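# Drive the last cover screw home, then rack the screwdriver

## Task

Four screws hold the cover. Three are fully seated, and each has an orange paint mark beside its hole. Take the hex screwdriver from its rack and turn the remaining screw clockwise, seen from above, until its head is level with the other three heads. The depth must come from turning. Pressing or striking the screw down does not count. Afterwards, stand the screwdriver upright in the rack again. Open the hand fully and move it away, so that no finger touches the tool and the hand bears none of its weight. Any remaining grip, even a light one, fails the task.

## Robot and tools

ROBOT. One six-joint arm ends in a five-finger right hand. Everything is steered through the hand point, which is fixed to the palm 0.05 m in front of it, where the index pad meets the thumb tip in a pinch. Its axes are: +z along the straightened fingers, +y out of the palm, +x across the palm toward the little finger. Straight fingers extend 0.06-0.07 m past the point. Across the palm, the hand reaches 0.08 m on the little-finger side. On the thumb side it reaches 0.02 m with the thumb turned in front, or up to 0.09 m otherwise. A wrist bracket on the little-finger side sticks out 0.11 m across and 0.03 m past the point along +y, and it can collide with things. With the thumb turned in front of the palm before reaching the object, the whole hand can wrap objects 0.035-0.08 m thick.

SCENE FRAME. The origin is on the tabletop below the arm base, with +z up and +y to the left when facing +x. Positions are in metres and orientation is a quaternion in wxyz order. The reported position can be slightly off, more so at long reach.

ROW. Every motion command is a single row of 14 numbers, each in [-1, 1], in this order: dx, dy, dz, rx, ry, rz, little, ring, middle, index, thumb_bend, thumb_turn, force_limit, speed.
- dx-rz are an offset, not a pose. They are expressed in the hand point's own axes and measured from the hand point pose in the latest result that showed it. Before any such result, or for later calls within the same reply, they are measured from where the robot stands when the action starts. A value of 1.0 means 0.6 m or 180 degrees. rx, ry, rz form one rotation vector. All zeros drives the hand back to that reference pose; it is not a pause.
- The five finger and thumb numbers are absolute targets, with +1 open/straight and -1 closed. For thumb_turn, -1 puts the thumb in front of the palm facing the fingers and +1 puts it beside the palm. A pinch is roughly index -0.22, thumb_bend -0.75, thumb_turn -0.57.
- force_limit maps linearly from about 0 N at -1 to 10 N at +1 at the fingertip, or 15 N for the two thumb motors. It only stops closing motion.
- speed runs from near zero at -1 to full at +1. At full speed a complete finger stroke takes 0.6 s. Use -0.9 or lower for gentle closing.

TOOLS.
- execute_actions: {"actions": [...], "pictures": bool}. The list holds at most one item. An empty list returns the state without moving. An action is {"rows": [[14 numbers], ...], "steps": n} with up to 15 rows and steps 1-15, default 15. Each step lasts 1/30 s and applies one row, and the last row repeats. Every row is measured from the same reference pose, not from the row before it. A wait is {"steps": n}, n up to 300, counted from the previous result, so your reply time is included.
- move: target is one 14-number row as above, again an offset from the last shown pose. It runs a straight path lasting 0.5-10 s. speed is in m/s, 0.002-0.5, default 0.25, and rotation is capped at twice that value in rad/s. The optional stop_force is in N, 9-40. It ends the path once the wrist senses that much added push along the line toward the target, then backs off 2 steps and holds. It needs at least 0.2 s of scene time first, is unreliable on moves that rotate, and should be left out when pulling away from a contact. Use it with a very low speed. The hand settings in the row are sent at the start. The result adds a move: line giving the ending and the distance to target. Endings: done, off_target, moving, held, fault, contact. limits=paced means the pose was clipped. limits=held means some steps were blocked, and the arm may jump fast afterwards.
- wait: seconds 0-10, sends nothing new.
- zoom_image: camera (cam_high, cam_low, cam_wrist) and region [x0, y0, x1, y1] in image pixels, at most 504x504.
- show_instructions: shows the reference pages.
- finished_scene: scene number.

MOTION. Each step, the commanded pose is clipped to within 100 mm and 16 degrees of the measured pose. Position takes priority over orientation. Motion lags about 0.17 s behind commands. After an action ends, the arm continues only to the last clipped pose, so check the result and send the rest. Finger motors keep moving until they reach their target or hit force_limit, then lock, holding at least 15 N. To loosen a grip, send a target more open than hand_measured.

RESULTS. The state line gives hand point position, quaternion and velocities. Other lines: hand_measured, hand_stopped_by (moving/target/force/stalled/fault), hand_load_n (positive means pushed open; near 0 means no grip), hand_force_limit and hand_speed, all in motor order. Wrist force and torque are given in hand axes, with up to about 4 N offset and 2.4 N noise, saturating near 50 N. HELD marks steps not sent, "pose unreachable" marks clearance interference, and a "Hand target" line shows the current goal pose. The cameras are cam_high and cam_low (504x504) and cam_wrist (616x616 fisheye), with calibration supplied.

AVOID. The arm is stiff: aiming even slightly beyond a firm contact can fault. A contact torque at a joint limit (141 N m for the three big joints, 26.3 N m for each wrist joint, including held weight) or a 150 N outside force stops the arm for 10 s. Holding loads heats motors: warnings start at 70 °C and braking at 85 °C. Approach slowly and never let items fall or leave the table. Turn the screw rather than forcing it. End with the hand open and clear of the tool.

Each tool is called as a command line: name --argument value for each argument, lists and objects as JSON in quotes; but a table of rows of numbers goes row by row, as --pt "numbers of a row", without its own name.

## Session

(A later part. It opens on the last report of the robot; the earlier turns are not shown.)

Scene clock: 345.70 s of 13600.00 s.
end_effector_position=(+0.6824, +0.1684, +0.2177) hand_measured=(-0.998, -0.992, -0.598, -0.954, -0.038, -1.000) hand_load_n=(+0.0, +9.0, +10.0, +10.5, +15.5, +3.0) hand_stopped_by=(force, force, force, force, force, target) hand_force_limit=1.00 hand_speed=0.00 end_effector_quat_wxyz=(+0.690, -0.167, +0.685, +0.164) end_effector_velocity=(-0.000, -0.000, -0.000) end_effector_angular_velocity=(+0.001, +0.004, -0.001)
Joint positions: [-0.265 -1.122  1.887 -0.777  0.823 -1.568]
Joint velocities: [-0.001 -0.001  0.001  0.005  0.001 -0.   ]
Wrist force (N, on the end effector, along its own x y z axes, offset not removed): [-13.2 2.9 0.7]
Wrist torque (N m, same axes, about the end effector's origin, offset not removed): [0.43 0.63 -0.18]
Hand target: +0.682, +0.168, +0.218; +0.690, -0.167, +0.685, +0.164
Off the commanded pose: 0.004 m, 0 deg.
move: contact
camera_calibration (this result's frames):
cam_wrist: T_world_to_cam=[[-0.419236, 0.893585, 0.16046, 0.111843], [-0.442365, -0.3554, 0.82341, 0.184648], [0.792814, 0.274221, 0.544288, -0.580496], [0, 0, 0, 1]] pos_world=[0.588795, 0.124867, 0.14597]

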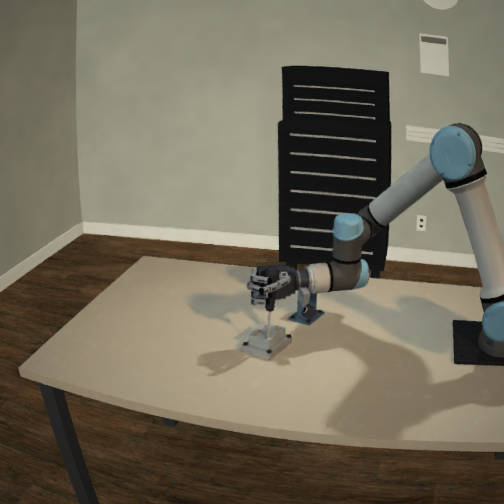

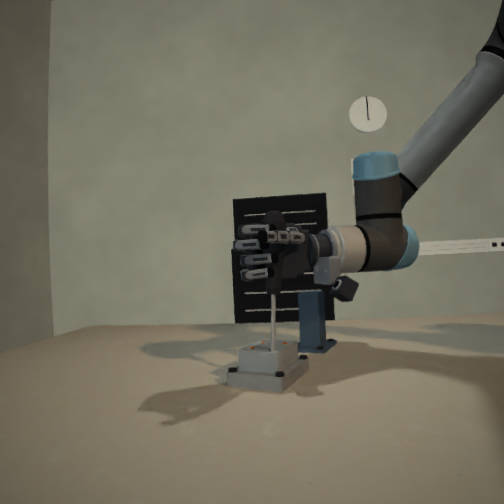

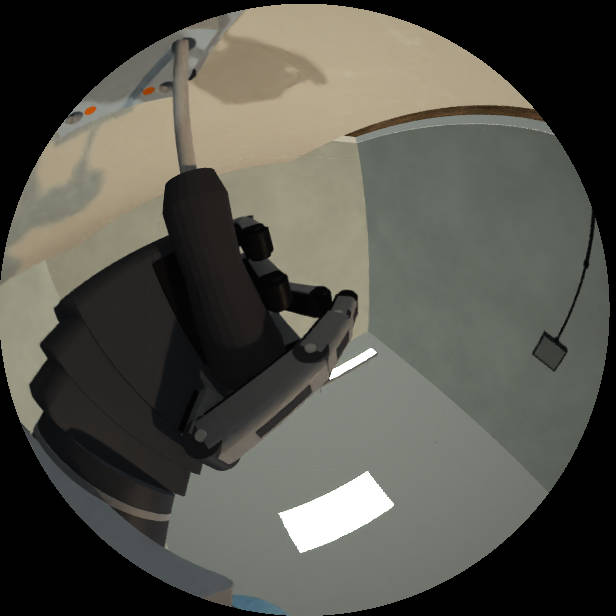

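move --target '[-0.0004,-0.0392,0.0183,0.1667,0,0,-1,-1,-1,-1,-1,-1,1,0]' --speed 0.15

move --target '[0,-0.0445,0.019,0.1889,0,0,-1,-1,-1,-1,-1,-1,1,0]' --speed 0.15

move --target '[-0.008,0,0,0,0,0,-1,-1,-1,-1,-1,-1,1,0]' --speed 0.03

move --target '[0,0.0267,-0.0826,-0.3548,0,0,-1,-1,-1,-1,-1,-1,1,0]' --speed 0.25

move --target '[0.014,0.001,0,0,0.0002,0,-1,-1,-1,-1,-1,-1,1,0]' --speed 0.003 --stop_force 9

move --target '[-0.0004,-0.0392,0.0183,0.1667,0,0,-1,-1,-1,-1,-1,-1,1,0]' --speed 0.15

move --target '[0,-0.0445,0.019,0.1889,0,0,-1,-1,-1,-1,-1,-1,1,0]' --speed 0.15

move --target '[-0.008,0,0,0,0,0,-1,-1,-1,-1,-1,-1,1,0]' --speed 0.03

move --target '[0,0.0267,-0.0828,-0.3548,0,0,-1,-1,-1,-1,-1,-1,1,0]' --speed 0.25

move --target '[0.014,0.001,0,0,0.0002,0,-1,-1,-1,-1,-1,-1,1,0]' --speed 0.003 --stop_force 9

Scene clock: 350.57 s of 13600.00 s.
end_effector_position=(+0.7028, +0.1526, +0.2182) hand_measured=(-0.998, -0.992, -0.598, -0.954, -0.038, -1.000) hand_load_n=(+0.0, +7.5, +10.0, +11.5, +15.5, +2.5) hand_stopped_by=(force, force, force, force, force, target) hand_force_limit=1.00 hand_speed=0.00 end_effector_quat_wxyz=(+0.710, +0.017, +0.704, -0.018) end_effector_velocity=(+0.001, -0.001, +0.000) end_effector_angular_velocity=(+0.000, -0.000, -0.017)
Joint positions: [-0.054 -1.168  1.963 -0.805  1.556 -1.571]
Joint velocities: [ 0.008  0.002 -0.003  0.001  0.025  0.   ]
Wrist force (N, on the end effector, along its own x y z axes, offset not removed): [-2.9 1.5 0.9]
Wrist torque (N m, same axes, about the end effector's origin, offset not removed): [0.29 0.20 -0.17]
Hand target: +0.703, +0.153, +0.218; +0.710, +0.018, +0.704, -0.019
Off the commanded pose: 0.000 m, 0 deg.
move: done
camera_calibration (this result's frames):
cam_wrist: T_world_to_cam=[[0.081177, 0.982944, 0.165019, -0.231848], [-0.562882, -0.0914234, 0.821466, 0.232484], [0.822541, -0.15957, 0.54586, -0.54772], [0, 0, 0, 1]] pos_world=[0.600204, 0.161749, 0.146259]

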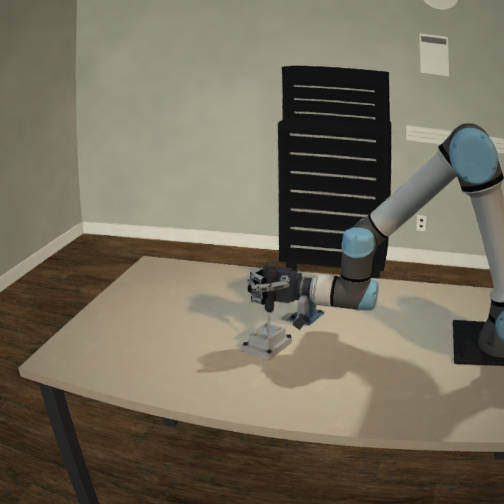

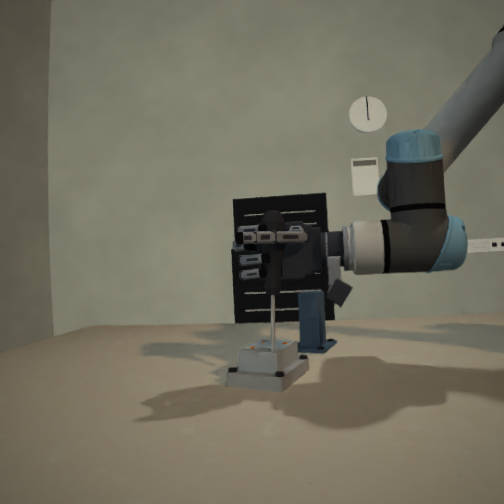

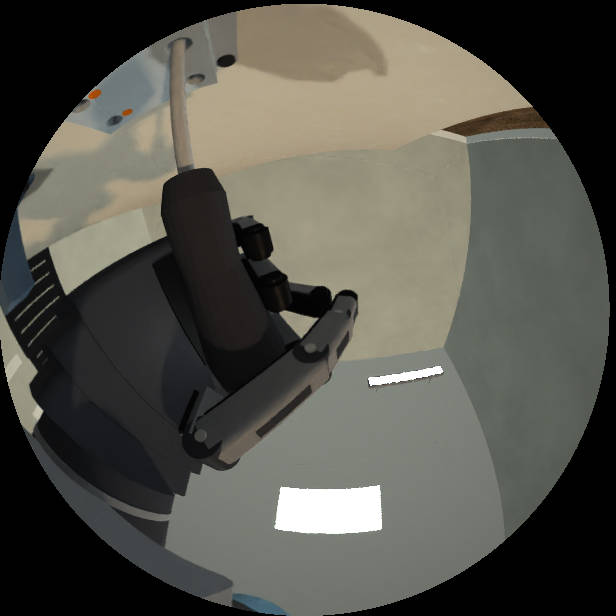

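Scene clock: 353.03 s of 13600.00 s.
end_effector_position=(+0.7129, +0.1255, +0.2183) hand_measured=(-0.998, -0.992, -0.598, -0.954, -0.038, -1.000) hand_load_n=(+0.0, +6.0, +10.0, +12.0, +15.5, +2.5) hand_stopped_by=(force, force, force, force, force, target) hand_force_limit=1.00 hand_speed=0.00 end_effector_quat_wxyz=(+0.675, +0.223, +0.668, -0.222) end_effector_velocity=(+0.001, -0.001, +0.001) end_effector_angular_velocity=(+0.003, -0.002, -0.018)
Joint positions: [ 0.199 -1.046  1.76  -0.727  2.4   -1.575]
Joint velocities: [ 0.005  0.006 -0.012  0.007  0.023  0.003]
Wrist force (N, on the end effector, along its own x y z axes, offset not removed): [-0.2 -0.1 -0.2]
Wrist torque (N m, same axes, about the end effector's origin, offset not removed): [0.21 0.15 -0.33]
Hand target: +0.713, +0.125, +0.218; +0.674, +0.224, +0.667, -0.223
Off the commanded pose: 0.000 m, 0 deg.
move: done
camera_calibration (this result's frames):
cam_wrist: T_world_to_cam=[[0.614758, 0.770055, 0.170554, -0.560941], [-0.520852, 0.233984, 0.820953, 0.164911], [0.592272, -0.593521, 0.544928, -0.341612], [0, 0, 0, 1]] pos_world=[0.633064, 0.190614, 0.14644]

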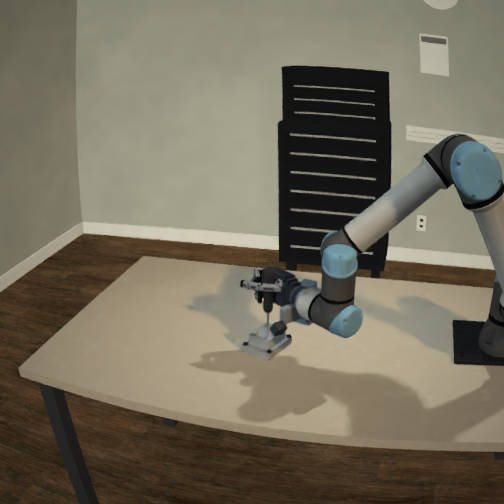

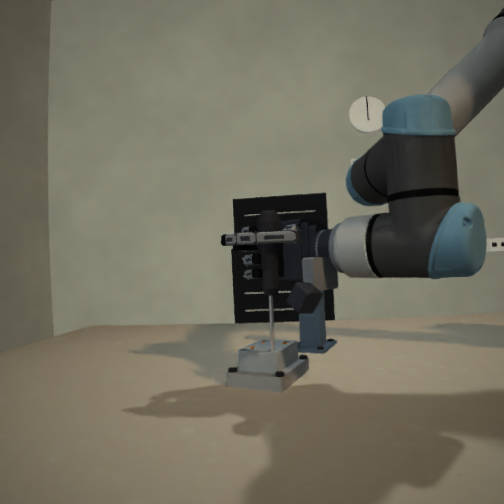

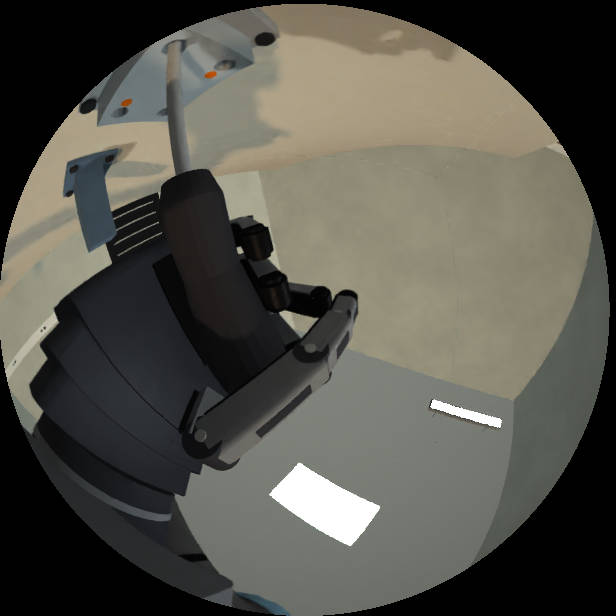

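Scene clock: 353.73 s of 13600.00 s.
end_effector_position=(+0.7129, +0.1256, +0.2228) hand_measured=(-0.998, -0.992, -0.598, -0.954, -0.038, -1.000) hand_load_n=(+0.0, +8.0, +10.0, +11.0, +15.5, +2.5) hand_stopped_by=(force, force, force, force, force, target) hand_force_limit=1.00 hand_speed=0.00 end_effector_quat_wxyz=(+0.675, +0.223, +0.668, -0.222) end_effector_velocity=(+0.000, -0.000, +0.002) end_effector_angular_velocity=(+0.000, -0.000, -0.000)
Joint positions: [ 0.199 -1.053  1.757 -0.717  2.4   -1.575]
Joint velocities: [-0.001 -0.003 -0.002  0.005 -0.     0.   ]
Wrist force (N, on the end effector, along its own x y z axes, offset not removed): [1.4 2.6 -0.4]
Wrist torque (N m, same axes, about the end effector's origin, offset not removed): [0.49 -0.17 0.07]
Hand target: +0.713, +0.125, +0.223; +0.675, +0.223, +0.668, -0.222
Off the commanded pose: 0.000 m, 0 deg.
move: done
camera_calibration (this result's frames):
cam_wrist: T_world_to_cam=[[0.614631, 0.770123, 0.170705, -0.561708], [-0.520976, 0.233824, 0.820921, 0.161278], [0.592295, -0.593496, 0.54493, -0.343985], [0, 0, 0, 1]] pos_world=[0.633006, 0.19072, 0.150938]

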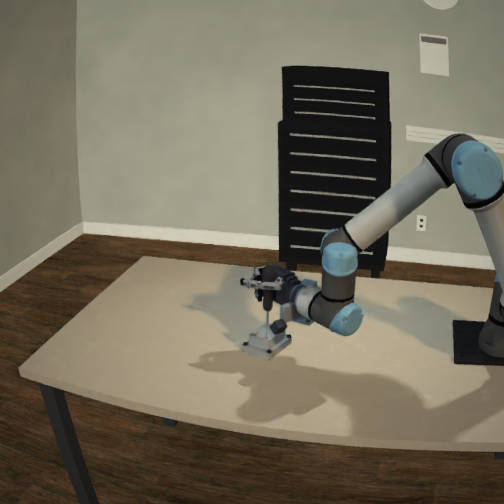

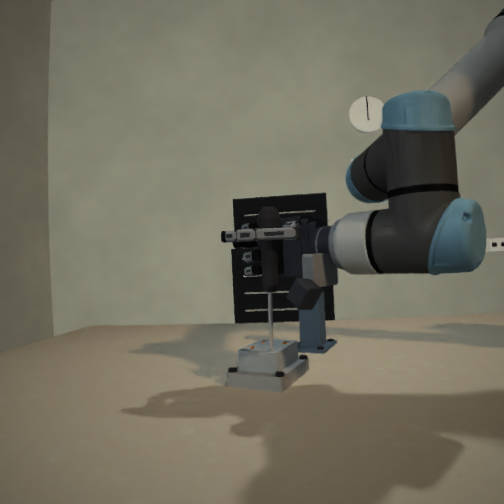

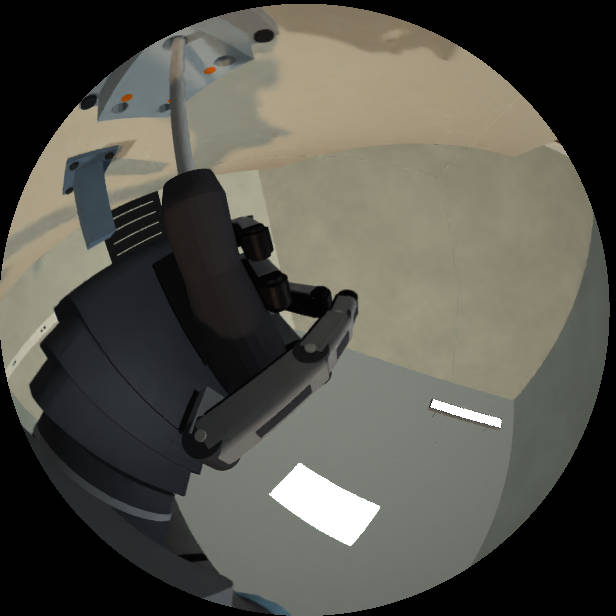

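Scene clock: 356.53 s of 13600.00 s.
end_effector_position=(+0.6825, +0.1679, +0.2224) hand_measured=(-0.998, -0.992, -0.598, -0.954, -0.038, -1.000) hand_load_n=(+0.0, +10.0, +10.0, +10.0, +15.5, +1.5) hand_stopped_by=(force, force, force, force, force, target) hand_force_limit=1.00 hand_speed=0.00 end_effector_quat_wxyz=(+0.690, -0.167, +0.685, +0.164) end_effector_velocity=(-0.000, +0.001, -0.000) end_effector_angular_velocity=(-0.001, +0.001, +0.018)
Joint positions: [-0.266 -1.13   1.884 -0.765  0.822 -1.568]
Joint velocities: [-0.003  0.005 -0.008  0.005 -0.02  -0.002]
Wrist force (N, on the end effector, along its own x y z axes, offset not removed): [0.3 3.2 2.7]
Wrist torque (N m, same axes, about the end effector's origin, offset not removed): [0.32 -0.06 0.04]
Hand target: +0.682, +0.168, +0.222; +0.690, -0.168, +0.684, +0.164
Off the commanded pose: 0.000 m, 0 deg.
move: done
camera_calibration (this result's frames):
cam_wrist: T_world_to_cam=[[-0.419204, 0.893626, 0.160315, 0.111639], [-0.442484, -0.355288, 0.823395, 0.180706], [0.792765, 0.274234, 0.544353, -0.582976], [0, 0, 0, 1]] pos_world=[0.588922, 0.124311, 0.150655]

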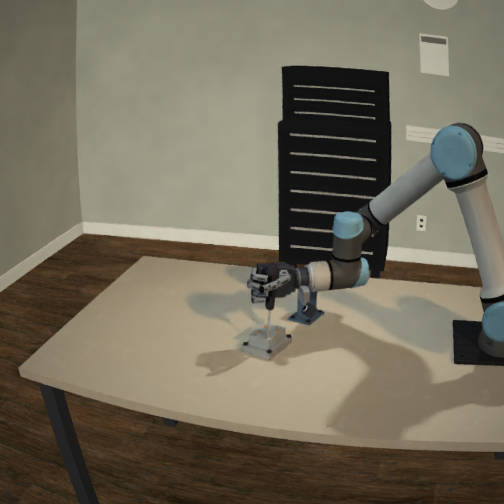

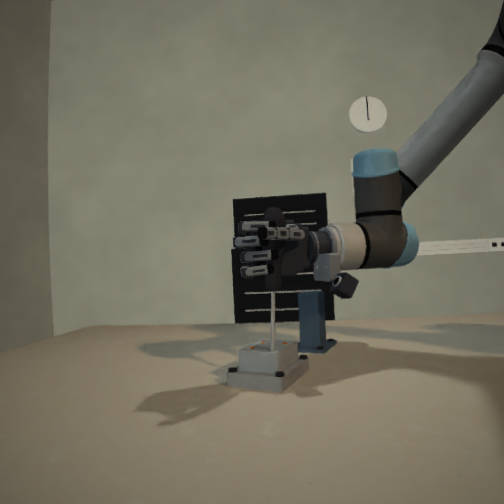

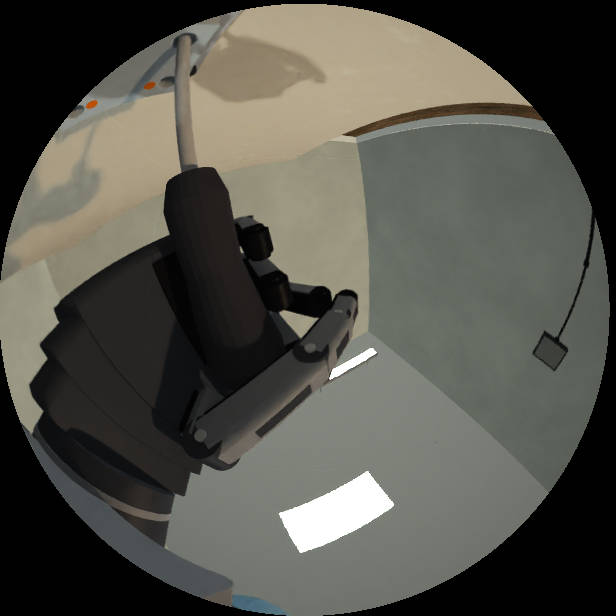

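Scene clock: 358.57 s of 13600.00 s.
end_effector_position=(+0.6824, +0.1682, +0.2175) hand_measured=(-0.998, -0.992, -0.598, -0.954, -0.038, -1.000) hand_load_n=(+0.0, +9.5, +10.0, +10.5, +15.5, +3.0) hand_stopped_by=(force, force, force, force, force, target) hand_force_limit=1.00 hand_speed=0.00 end_effector_quat_wxyz=(+0.690, -0.167, +0.685, +0.164) end_effector_velocity=(-0.000, -0.000, +0.001) end_effector_angular_velocity=(+0.000, +0.001, -0.001)
Joint positions: [-0.266 -1.122  1.887 -0.777  0.823 -1.569]
Joint velocities: [-0.001 -0.002 -0.     0.003 -0.     0.   ]
Wrist force (N, on the end effector, along its own x y z axes, offset not removed): [-13.9 4.5 0.0]
Wrist torque (N m, same axes, about the end effector's origin, offset not removed): [0.61 0.69 -0.05]
Hand target: +0.682, +0.168, +0.218; +0.690, -0.167, +0.685, +0.164
Off the commanded pose: 0.004 m, 0 deg.
move: contact
camera_calibration (this result's frames):
cam_wrist: T_world_to_cam=[[-0.419223, 0.893654, 0.160106, 0.11216], [-0.44247, -0.355102, 0.823482, 0.184726], [0.792762, 0.27438, 0.544282, -0.580344], [0, 0, 0, 1]] pos_world=[0.588831, 0.124599, 0.145794]

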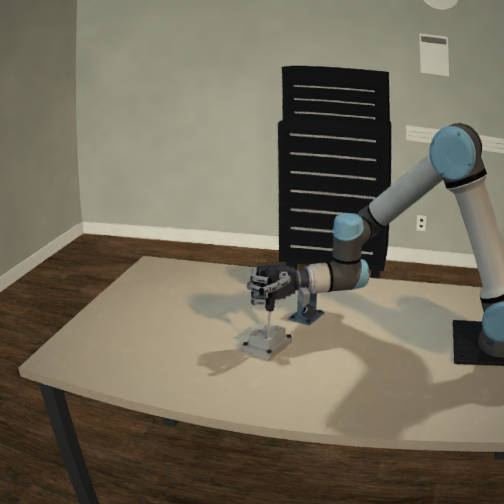

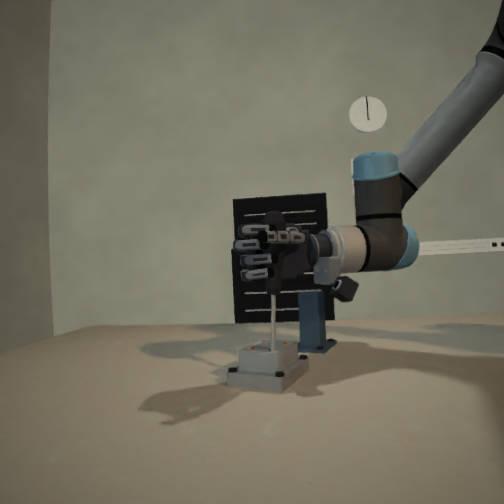

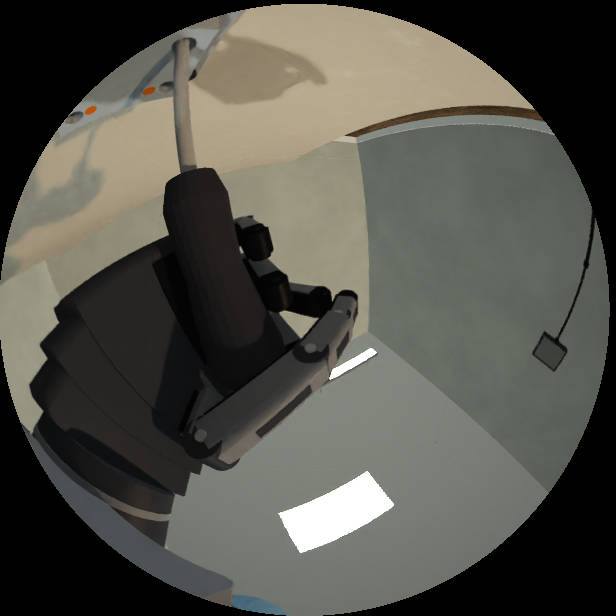

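Scene clock: 360.80 s of 13600.00 s.
end_effector_position=(+0.7028, +0.1523, +0.2180) hand_measured=(-0.998, -0.992, -0.598, -0.954, -0.038, -1.000) hand_load_n=(+0.0, +7.5, +10.0, +11.0, +15.5, +2.5) hand_stopped_by=(force, force, force, force, force, target) hand_force_limit=1.00 hand_speed=0.00 end_effector_quat_wxyz=(+0.710, +0.017, +0.703, -0.018) end_effector_velocity=(+0.001, +0.001, -0.001) end_effector_angular_velocity=(+0.000, +0.001, -0.015)
Joint positions: [-0.054 -1.167  1.963 -0.806  1.556 -1.571]
Joint velocities: [ 0.01   0.002 -0.003  0.002  0.024 -0.   ]
Wrist force (N, on the end effector, along its own x y z axes, offset not removed): [-4.5 1.8 0.0]
Wrist torque (N m, same axes, about the end effector's origin, offset not removed): [0.37 0.30 -0.11]
Hand target: +0.703, +0.152, +0.218; +0.710, +0.018, +0.703, -0.019
Off the commanded pose: 0.000 m, 0 deg.
move: done
camera_calibration (this result's frames):
cam_wrist: T_world_to_cam=[[0.0811952, 0.982998, 0.164688, -0.231527], [-0.562972, -0.0911196, 0.821438, 0.232645], [0.822478, -0.159411, 0.546001, -0.547696], [0, 0, 0, 1]] pos_world=[0.600239, 0.16148, 0.146069]

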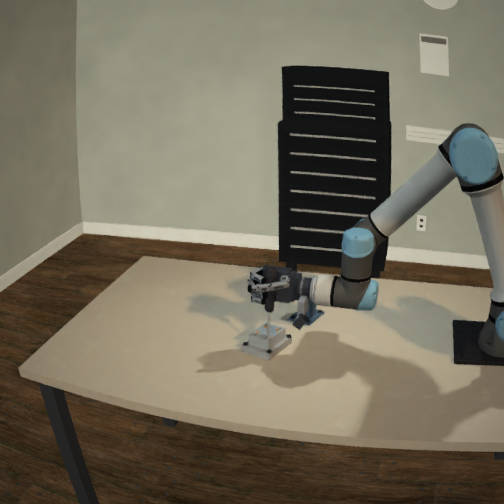

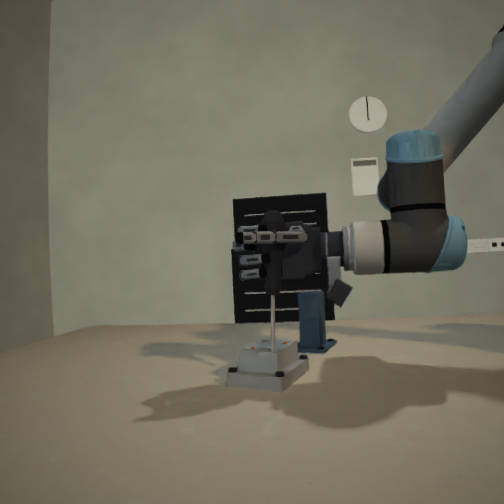

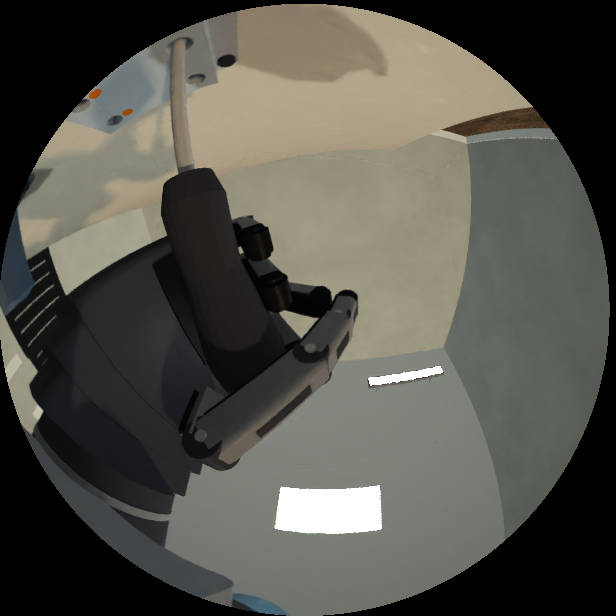

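Scene clock: 363.27 s of 13600.00 s.
end_effector_position=(+0.7130, +0.1252, +0.2182) hand_measured=(-0.998, -0.992, -0.598, -0.954, -0.038, -1.000) hand_load_n=(+0.0, +6.0, +10.0, +12.0, +15.5, +2.5) hand_stopped_by=(force, force, force, force, force, target) hand_force_limit=1.00 hand_speed=0.00 end_effector_quat_wxyz=(+0.675, +0.223, +0.667, -0.223) end_effector_velocity=(+0.000, -0.002, -0.000) end_effector_angular_velocity=(+0.003, -0.000, -0.018)
Joint positions: [ 0.198 -1.046  1.761 -0.728  2.4   -1.575]
Joint velocities: [ 0.004  0.006 -0.011  0.006  0.022  0.004]
Wrist force (N, on the end effector, along its own x y z axes, offset not removed): [-0.4 0.5 -0.9]
Wrist torque (N m, same axes, about the end effector's origin, offset not removed): [0.42 0.06 -0.25]
Hand target: +0.713, +0.125, +0.218; +0.674, +0.224, +0.667, -0.223
Off the commanded pose: 0.000 m, 0 deg.
move: done
camera_calibration (this result's frames):
cam_wrist: T_world_to_cam=[[0.61477, 0.770094, 0.170335, -0.560704], [-0.520923, 0.2343, 0.820818, 0.165159], [0.592197, -0.593346, 0.5452, -0.341714], [0, 0, 0, 1]] pos_world=[0.633101, 0.190343, 0.146245]

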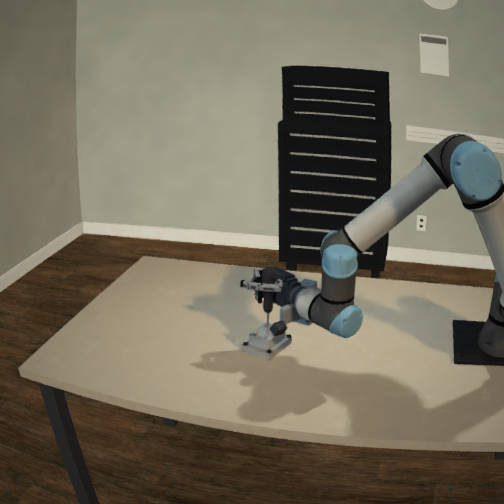

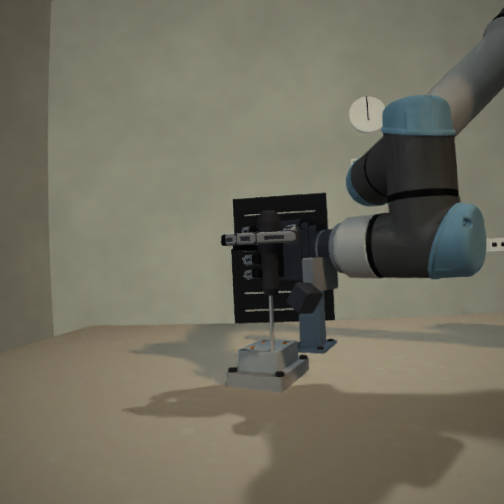

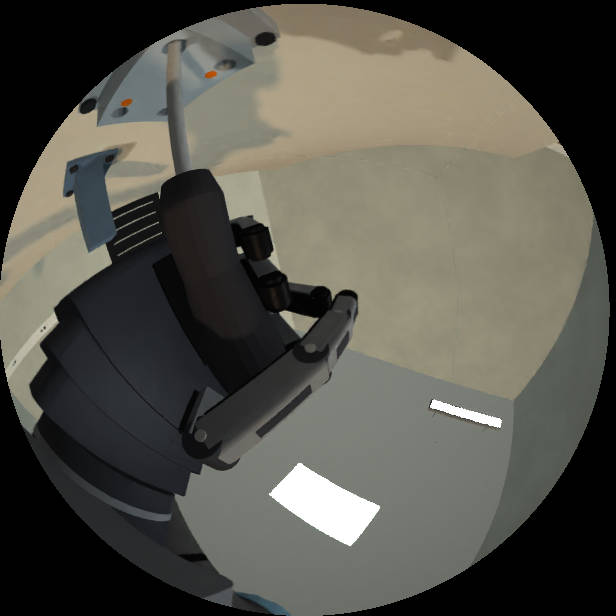

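Scene clock: 363.97 s of 13600.00 s.
end_effector_position=(+0.7129, +0.1253, +0.2227) hand_measured=(-0.998, -0.992, -0.598, -0.954, -0.038, -1.000) hand_load_n=(+0.0, +8.0, +10.0, +11.0, +15.5, +2.0) hand_stopped_by=(force, force, force, force, force, target) hand_force_limit=1.00 hand_speed=0.00 end_effector_quat_wxyz=(+0.675, +0.223, +0.667, -0.223) end_effector_velocity=(+0.000, -0.000, +0.003) end_effector_angular_velocity=(+0.000, -0.000, -0.001)
Joint positions: [ 0.198 -1.053  1.758 -0.718  2.4   -1.575]
Joint velocities: [-0.    -0.004 -0.002  0.005  0.001  0.   ]
Wrist force (N, on the end effector, along its own x y z axes, offset not removed): [2.6 2.4 0.3]
Wrist torque (N m, same axes, about the end effector's origin, offset not removed): [0.40 -0.40 0.22]
Hand target: +0.713, +0.125, +0.223; +0.675, +0.223, +0.667, -0.223
Off the commanded pose: 0.000 m, 0 deg.
move: done
camera_calibration (this result's frames):
cam_wrist: T_world_to_cam=[[0.614643, 0.77016, 0.170492, -0.561472], [-0.521049, 0.234136, 0.820785, 0.161528], [0.592218, -0.593324, 0.545201, -0.344085], [0, 0, 0, 1]] pos_world=[0.633043, 0.19045, 0.150742]

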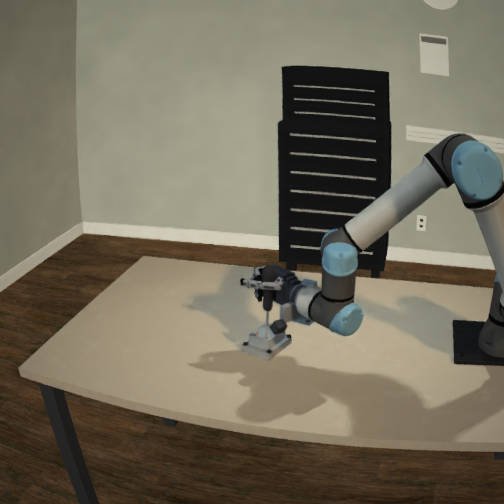

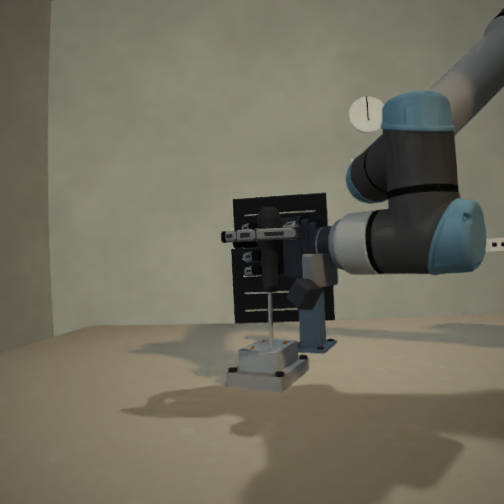

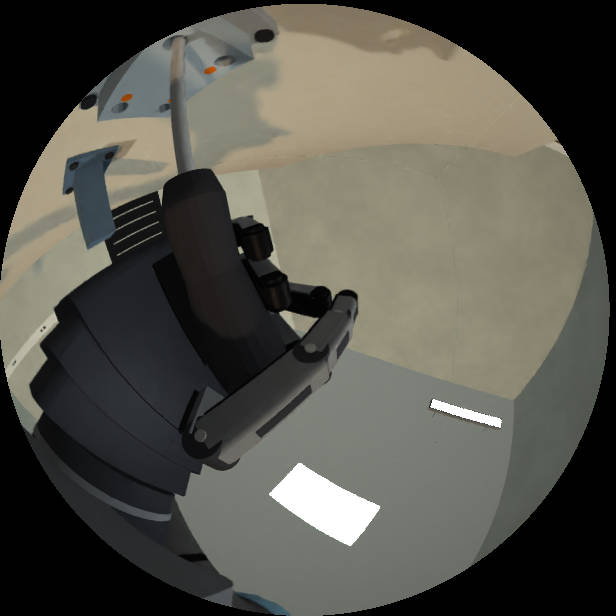

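Scene clock: 366.77 s of 13600.00 s.
end_effector_position=(+0.6824, +0.1677, +0.2222) hand_measured=(-0.998, -0.992, -0.598, -0.954, -0.038, -1.000) hand_load_n=(+0.0, +10.5, +10.0, +10.0, +15.5, +1.5) hand_stopped_by=(force, force, force, force, force, target) hand_force_limit=1.00 hand_speed=0.00 end_effector_quat_wxyz=(+0.690, -0.167, +0.685, +0.163) end_effector_velocity=(+0.000, +0.001, -0.000) end_effector_angular_velocity=(-0.001, -0.000, +0.015)
Joint positions: [-0.267 -1.13   1.884 -0.766  0.822 -1.569]
Joint velocities: [-0.003  0.005 -0.009  0.004 -0.018 -0.002]
Wrist force (N, on the end effector, along its own x y z axes, offset not removed): [1.3 1.3 0.2]
Wrist torque (N m, same axes, about the end effector's origin, offset not removed): [0.29 -0.11 0.08]
Hand target: +0.682, +0.168, +0.222; +0.690, -0.168, +0.684, +0.164
Off the commanded pose: 0.000 m, 0 deg.
move: done
camera_calibration (this result's frames):
cam_wrist: T_world_to_cam=[[-0.419187, 0.893698, 0.159954, 0.111852], [-0.44258, -0.354977, 0.823477, 0.180762], [0.79272, 0.274398, 0.544335, -0.582768], [0, 0, 0, 1]] pos_world=[0.58886, 0.124114, 0.150477]

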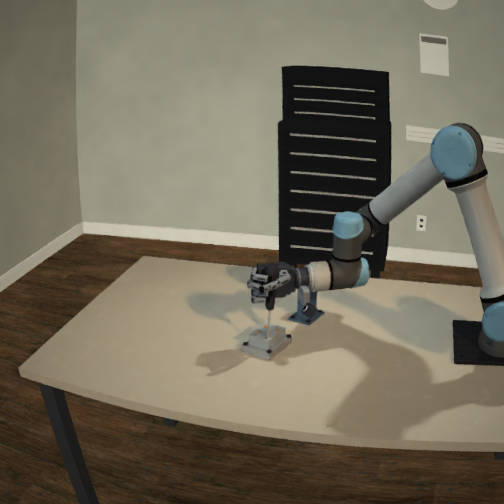

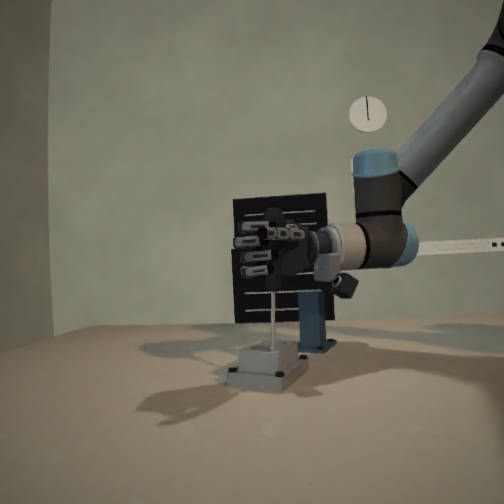

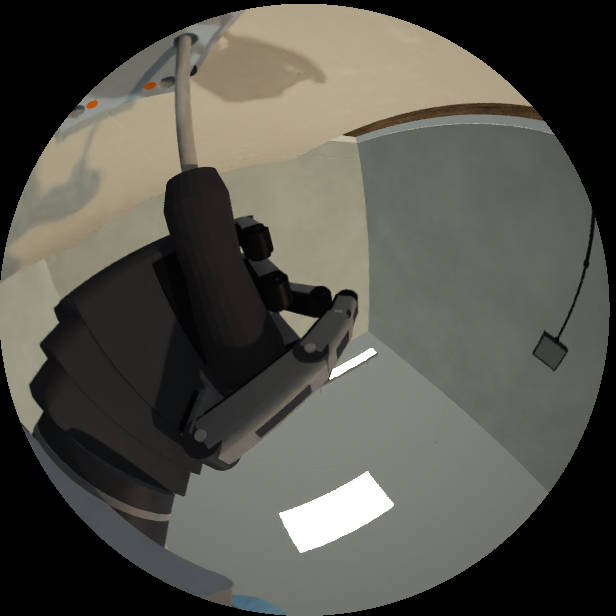

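Scene clock: 368.80 s of 13600.00 s.
end_effector_position=(+0.6823, +0.1680, +0.2173) hand_measured=(-0.998, -0.992, -0.598, -0.954, -0.038, -1.000) hand_load_n=(+0.0, +9.5, +10.0, +10.0, +15.5, +3.0) hand_stopped_by=(force, force, force, force, force, target) hand_force_limit=1.00 hand_speed=0.00 end_effector_quat_wxyz=(+0.690, -0.167, +0.685, +0.163) end_effector_velocity=(-0.001, -0.000, -0.000) end_effector_angular_velocity=(+0.001, +0.004, +0.001)
Joint positions: [-0.266 -1.122  1.888 -0.777  0.823 -1.569]
Joint velocities: [-0.001 -0.001  0.001  0.005 -0.001 -0.   ]
Wrist force (N, on the end effector, along its own x y z axes, offset not removed): [-13.8 2.7 1.7]
Wrist torque (N m, same axes, about the end effector's origin, offset not removed): [0.30 0.49 -0.18]
Hand target: +0.682, +0.168, +0.218; +0.690, -0.167, +0.685, +0.163
Off the commanded pose: 0.004 m, 0 deg.
move: contact
camera_calibration (this result's frames):
cam_wrist: T_world_to_cam=[[-0.419207, 0.893726, 0.159746, 0.112373], [-0.442566, -0.354793, 0.823563, 0.184781], [0.792717, 0.274545, 0.544265, -0.580136], [0, 0, 0, 1]] pos_world=[0.58877, 0.124402, 0.145618]

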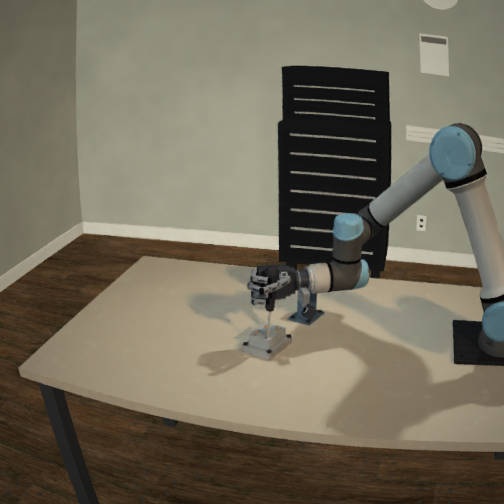

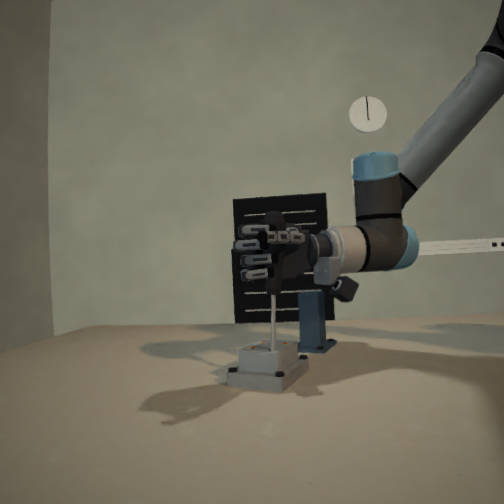

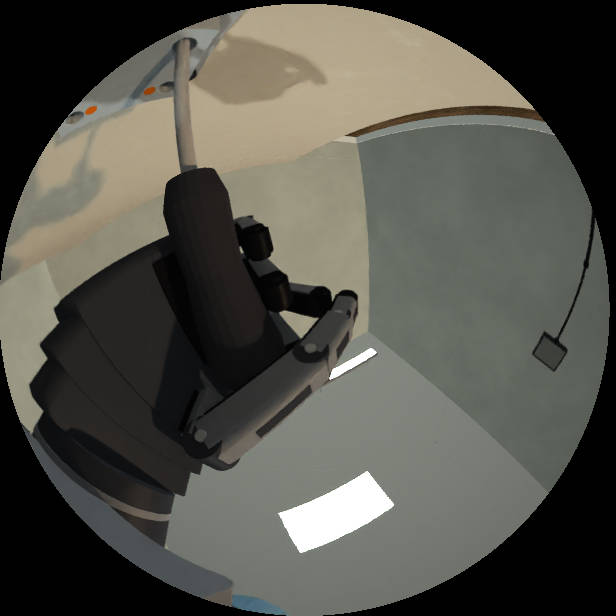

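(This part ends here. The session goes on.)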